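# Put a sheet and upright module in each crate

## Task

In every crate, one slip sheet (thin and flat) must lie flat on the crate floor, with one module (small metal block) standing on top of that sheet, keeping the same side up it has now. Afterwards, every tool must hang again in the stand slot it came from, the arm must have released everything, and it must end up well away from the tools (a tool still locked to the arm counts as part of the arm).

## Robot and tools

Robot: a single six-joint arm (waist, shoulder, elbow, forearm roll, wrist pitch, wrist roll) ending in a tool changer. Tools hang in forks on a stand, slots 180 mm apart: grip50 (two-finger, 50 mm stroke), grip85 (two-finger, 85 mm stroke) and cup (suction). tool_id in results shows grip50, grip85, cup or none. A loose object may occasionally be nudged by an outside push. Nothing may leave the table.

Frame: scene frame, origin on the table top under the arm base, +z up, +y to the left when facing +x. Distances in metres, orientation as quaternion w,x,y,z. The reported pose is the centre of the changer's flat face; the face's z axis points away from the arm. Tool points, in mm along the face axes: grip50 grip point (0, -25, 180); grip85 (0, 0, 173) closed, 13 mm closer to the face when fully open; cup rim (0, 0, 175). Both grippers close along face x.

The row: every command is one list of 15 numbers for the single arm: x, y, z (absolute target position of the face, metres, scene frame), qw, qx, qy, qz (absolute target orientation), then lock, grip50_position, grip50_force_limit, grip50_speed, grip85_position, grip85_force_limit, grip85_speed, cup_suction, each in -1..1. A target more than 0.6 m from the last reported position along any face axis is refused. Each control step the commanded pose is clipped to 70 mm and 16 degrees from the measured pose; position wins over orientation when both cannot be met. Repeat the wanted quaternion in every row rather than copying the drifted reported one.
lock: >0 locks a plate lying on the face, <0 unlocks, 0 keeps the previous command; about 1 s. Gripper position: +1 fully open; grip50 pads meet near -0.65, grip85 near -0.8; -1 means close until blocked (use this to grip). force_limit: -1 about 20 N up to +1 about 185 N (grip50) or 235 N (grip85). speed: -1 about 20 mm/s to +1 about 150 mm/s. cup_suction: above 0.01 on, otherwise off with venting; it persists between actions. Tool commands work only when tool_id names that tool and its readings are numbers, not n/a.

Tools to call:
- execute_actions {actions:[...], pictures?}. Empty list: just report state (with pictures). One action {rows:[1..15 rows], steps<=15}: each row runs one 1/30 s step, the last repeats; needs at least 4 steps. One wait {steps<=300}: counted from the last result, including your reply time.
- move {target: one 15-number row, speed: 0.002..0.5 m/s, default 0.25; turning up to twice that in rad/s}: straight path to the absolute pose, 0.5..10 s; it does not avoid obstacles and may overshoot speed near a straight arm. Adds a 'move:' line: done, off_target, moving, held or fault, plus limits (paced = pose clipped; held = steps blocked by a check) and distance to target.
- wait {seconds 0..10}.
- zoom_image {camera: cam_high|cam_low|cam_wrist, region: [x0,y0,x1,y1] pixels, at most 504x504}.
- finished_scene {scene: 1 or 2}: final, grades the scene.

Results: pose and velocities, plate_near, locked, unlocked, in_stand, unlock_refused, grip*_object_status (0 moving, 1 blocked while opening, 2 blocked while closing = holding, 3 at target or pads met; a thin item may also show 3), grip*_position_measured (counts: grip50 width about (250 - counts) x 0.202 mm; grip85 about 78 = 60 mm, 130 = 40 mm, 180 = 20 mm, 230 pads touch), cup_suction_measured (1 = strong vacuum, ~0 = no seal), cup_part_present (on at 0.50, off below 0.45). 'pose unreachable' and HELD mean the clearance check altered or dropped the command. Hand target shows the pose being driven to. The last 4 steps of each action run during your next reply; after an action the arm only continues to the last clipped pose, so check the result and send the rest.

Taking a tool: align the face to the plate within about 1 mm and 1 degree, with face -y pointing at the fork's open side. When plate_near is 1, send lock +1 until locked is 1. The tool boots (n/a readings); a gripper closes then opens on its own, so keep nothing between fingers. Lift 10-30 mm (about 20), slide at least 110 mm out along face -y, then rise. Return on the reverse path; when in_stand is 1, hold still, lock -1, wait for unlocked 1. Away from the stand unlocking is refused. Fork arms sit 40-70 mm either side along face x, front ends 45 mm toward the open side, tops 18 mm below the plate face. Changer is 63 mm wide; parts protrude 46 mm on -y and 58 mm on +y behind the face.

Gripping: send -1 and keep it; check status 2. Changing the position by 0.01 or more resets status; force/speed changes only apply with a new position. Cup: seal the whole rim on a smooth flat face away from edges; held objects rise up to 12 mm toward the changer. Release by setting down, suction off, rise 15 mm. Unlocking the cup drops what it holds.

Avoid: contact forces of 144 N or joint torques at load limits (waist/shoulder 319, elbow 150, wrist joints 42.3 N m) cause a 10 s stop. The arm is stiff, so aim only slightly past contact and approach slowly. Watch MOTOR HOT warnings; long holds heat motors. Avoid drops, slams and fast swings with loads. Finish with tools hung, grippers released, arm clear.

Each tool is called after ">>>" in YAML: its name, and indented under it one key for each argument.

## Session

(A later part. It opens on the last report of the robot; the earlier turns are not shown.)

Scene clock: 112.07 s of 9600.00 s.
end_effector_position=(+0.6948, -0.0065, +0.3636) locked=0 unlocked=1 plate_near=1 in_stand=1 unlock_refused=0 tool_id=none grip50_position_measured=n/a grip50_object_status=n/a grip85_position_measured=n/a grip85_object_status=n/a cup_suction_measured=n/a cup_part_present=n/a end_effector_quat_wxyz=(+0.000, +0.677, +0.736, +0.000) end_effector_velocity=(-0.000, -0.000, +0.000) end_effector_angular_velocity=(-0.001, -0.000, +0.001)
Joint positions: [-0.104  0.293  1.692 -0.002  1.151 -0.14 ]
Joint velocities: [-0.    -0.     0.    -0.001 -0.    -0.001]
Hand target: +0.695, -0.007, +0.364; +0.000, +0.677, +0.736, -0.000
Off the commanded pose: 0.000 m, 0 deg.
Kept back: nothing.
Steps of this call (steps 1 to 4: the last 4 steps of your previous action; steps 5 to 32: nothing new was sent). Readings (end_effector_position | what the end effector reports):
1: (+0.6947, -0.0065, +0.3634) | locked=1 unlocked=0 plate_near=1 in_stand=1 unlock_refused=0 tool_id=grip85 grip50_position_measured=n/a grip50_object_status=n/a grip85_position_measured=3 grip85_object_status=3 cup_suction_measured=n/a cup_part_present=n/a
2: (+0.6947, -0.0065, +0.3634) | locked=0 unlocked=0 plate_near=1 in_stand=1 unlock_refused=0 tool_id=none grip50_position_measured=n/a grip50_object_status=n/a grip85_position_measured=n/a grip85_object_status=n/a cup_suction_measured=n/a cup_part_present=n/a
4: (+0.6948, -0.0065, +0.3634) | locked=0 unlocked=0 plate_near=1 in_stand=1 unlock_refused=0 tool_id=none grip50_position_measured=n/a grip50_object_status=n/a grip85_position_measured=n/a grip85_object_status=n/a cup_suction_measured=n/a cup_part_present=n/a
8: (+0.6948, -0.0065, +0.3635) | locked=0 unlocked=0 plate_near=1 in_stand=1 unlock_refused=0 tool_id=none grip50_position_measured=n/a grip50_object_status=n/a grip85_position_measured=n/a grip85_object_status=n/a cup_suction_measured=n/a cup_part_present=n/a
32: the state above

>>> move:
  target: [0.6948, -0.0065, 0.40, 0, 0.6772, 0.7358, 0, 0, 1, 0, 0, 1, 0, 0, 0]
  speed: 0.08

>>> move:
  target: [0.38, -0.02, 0.45, 0, 0.6772, 0.7358, 0, 0, 1, 0, 0, 1, 0, 0, 0]
  speed: 0.3

Scene clock: 113.03 s of 9600.00 s.
end_effector_position=(+0.6947, -0.0065, +0.4000) locked=0 unlocked=1 plate_near=0 in_stand=0 unlock_refused=0 tool_id=none grip50_position_measured=n/a grip50_object_status=n/a grip85_position_measured=n/a grip85_object_status=n/a cup_suction_measured=n/a cup_part_present=n/a end_effector_quat_wxyz=(-0.000, +0.677, +0.736, +0.000) end_effector_velocity=(-0.000, +0.000, +0.002) end_effector_angular_velocity=(+0.000, -0.002, -0.000)
Joint positions: [-0.104  0.27   1.651 -0.002  1.214 -0.14 ]
Joint velocities: [ 0.    -0.002 -0.     0.001  0.     0.   ]
Hand target: +0.695, -0.006, +0.400; -0.000, +0.677, +0.736, +0.000
Off the commanded pose: 0.000 m, 0 deg.
Kept back: nothing.
move: done
camera_calibration (this result's frames):
cam_wrist: T_world_to_cam=[[-0.0495805, 0.996905, 0.0610157, 0.0203594], [0.954429, 0.0292903, 0.296996, -0.727239], [0.294289, 0.0729604, -0.952927, 0.231967], [0, 0, 0, 1]] pos_world=[0.626843, -0.0159197, 0.435792]

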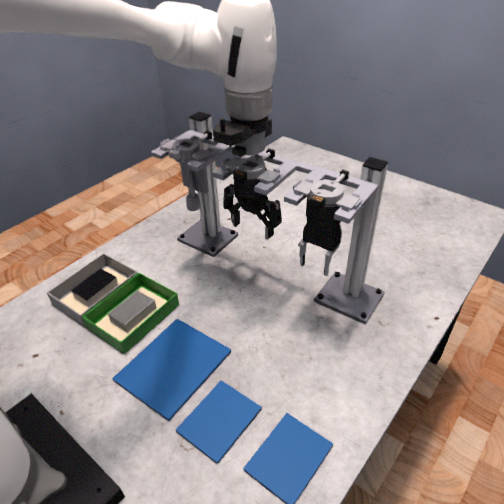

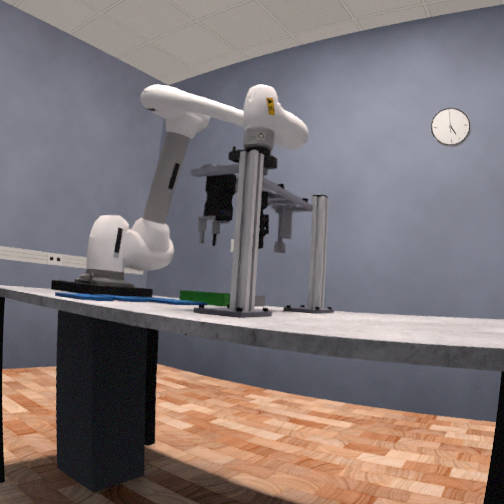

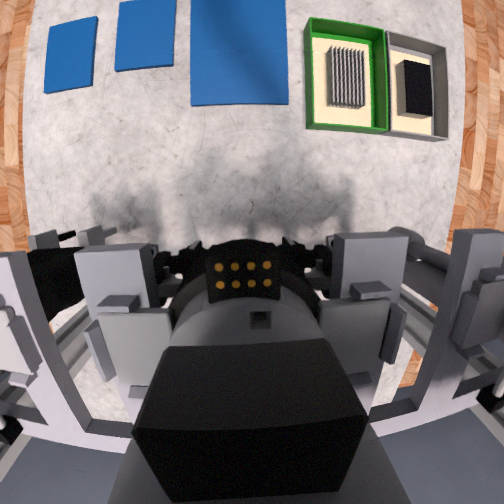

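Scene clock: 114.50 s of 9600.00 s.
end_effector_position=(+0.3799, -0.0198, +0.4496) locked=0 unlocked=1 plate_near=0 in_stand=0 unlock_refused=0 tool_id=none grip50_position_measured=n/a grip50_object_status=n/a grip85_position_measured=n/a grip85_object_status=n/a cup_suction_measured=n/a cup_part_present=n/a end_effector_quat_wxyz=(+0.000, +0.677, +0.736, -0.000) end_effector_velocity=(-0.001, +0.000, +0.000) end_effector_angular_velocity=(+0.001, -0.001, -0.002)
Joint positions: [-0.187 -0.269  2.102 -0.001  1.303 -0.224]
Joint velocities: [-0.    -0.001  0.     0.001  0.     0.002]
Hand target: +0.380, -0.020, +0.450; +0.000, +0.677, +0.736, -0.000
Off the commanded pose: 0.000 m, 0 deg.
Kept back: nothing.
move: done
camera_calibration (this result's frames):
cam_wrist: T_world_to_cam=[[-0.04961, 0.996915, 0.0608153, 0.0151557], [0.954422, 0.0293766, 0.297012, -0.441153], [0.294309, 0.0727782, -0.952935, 0.372802], [0, 0, 0, 1]] pos_world=[0.31208, -0.0292812, 0.485362]

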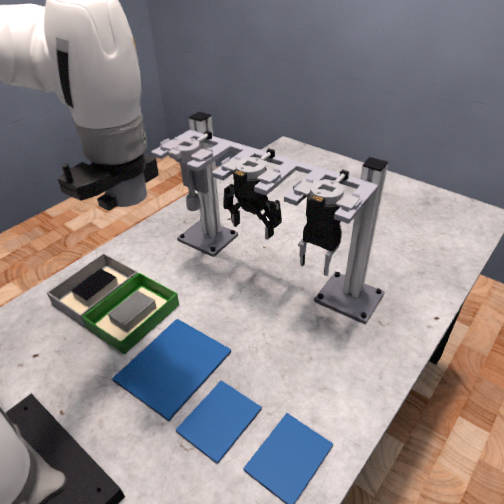

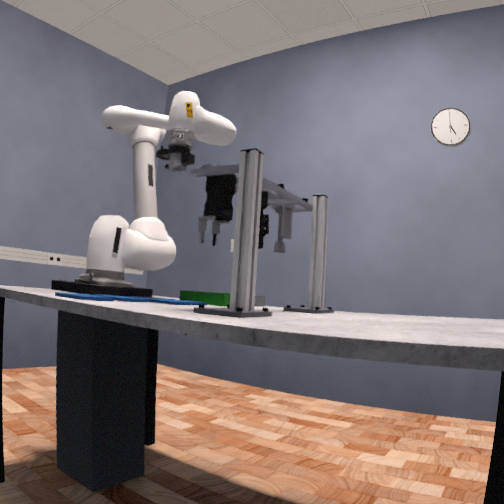

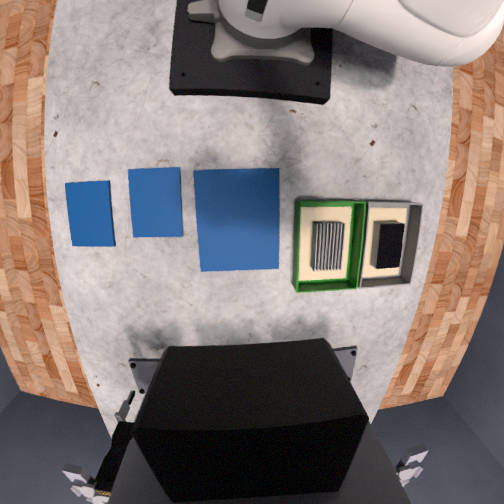

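>>> finished_scene:
  scene: 1

The scene is finished: the task was done.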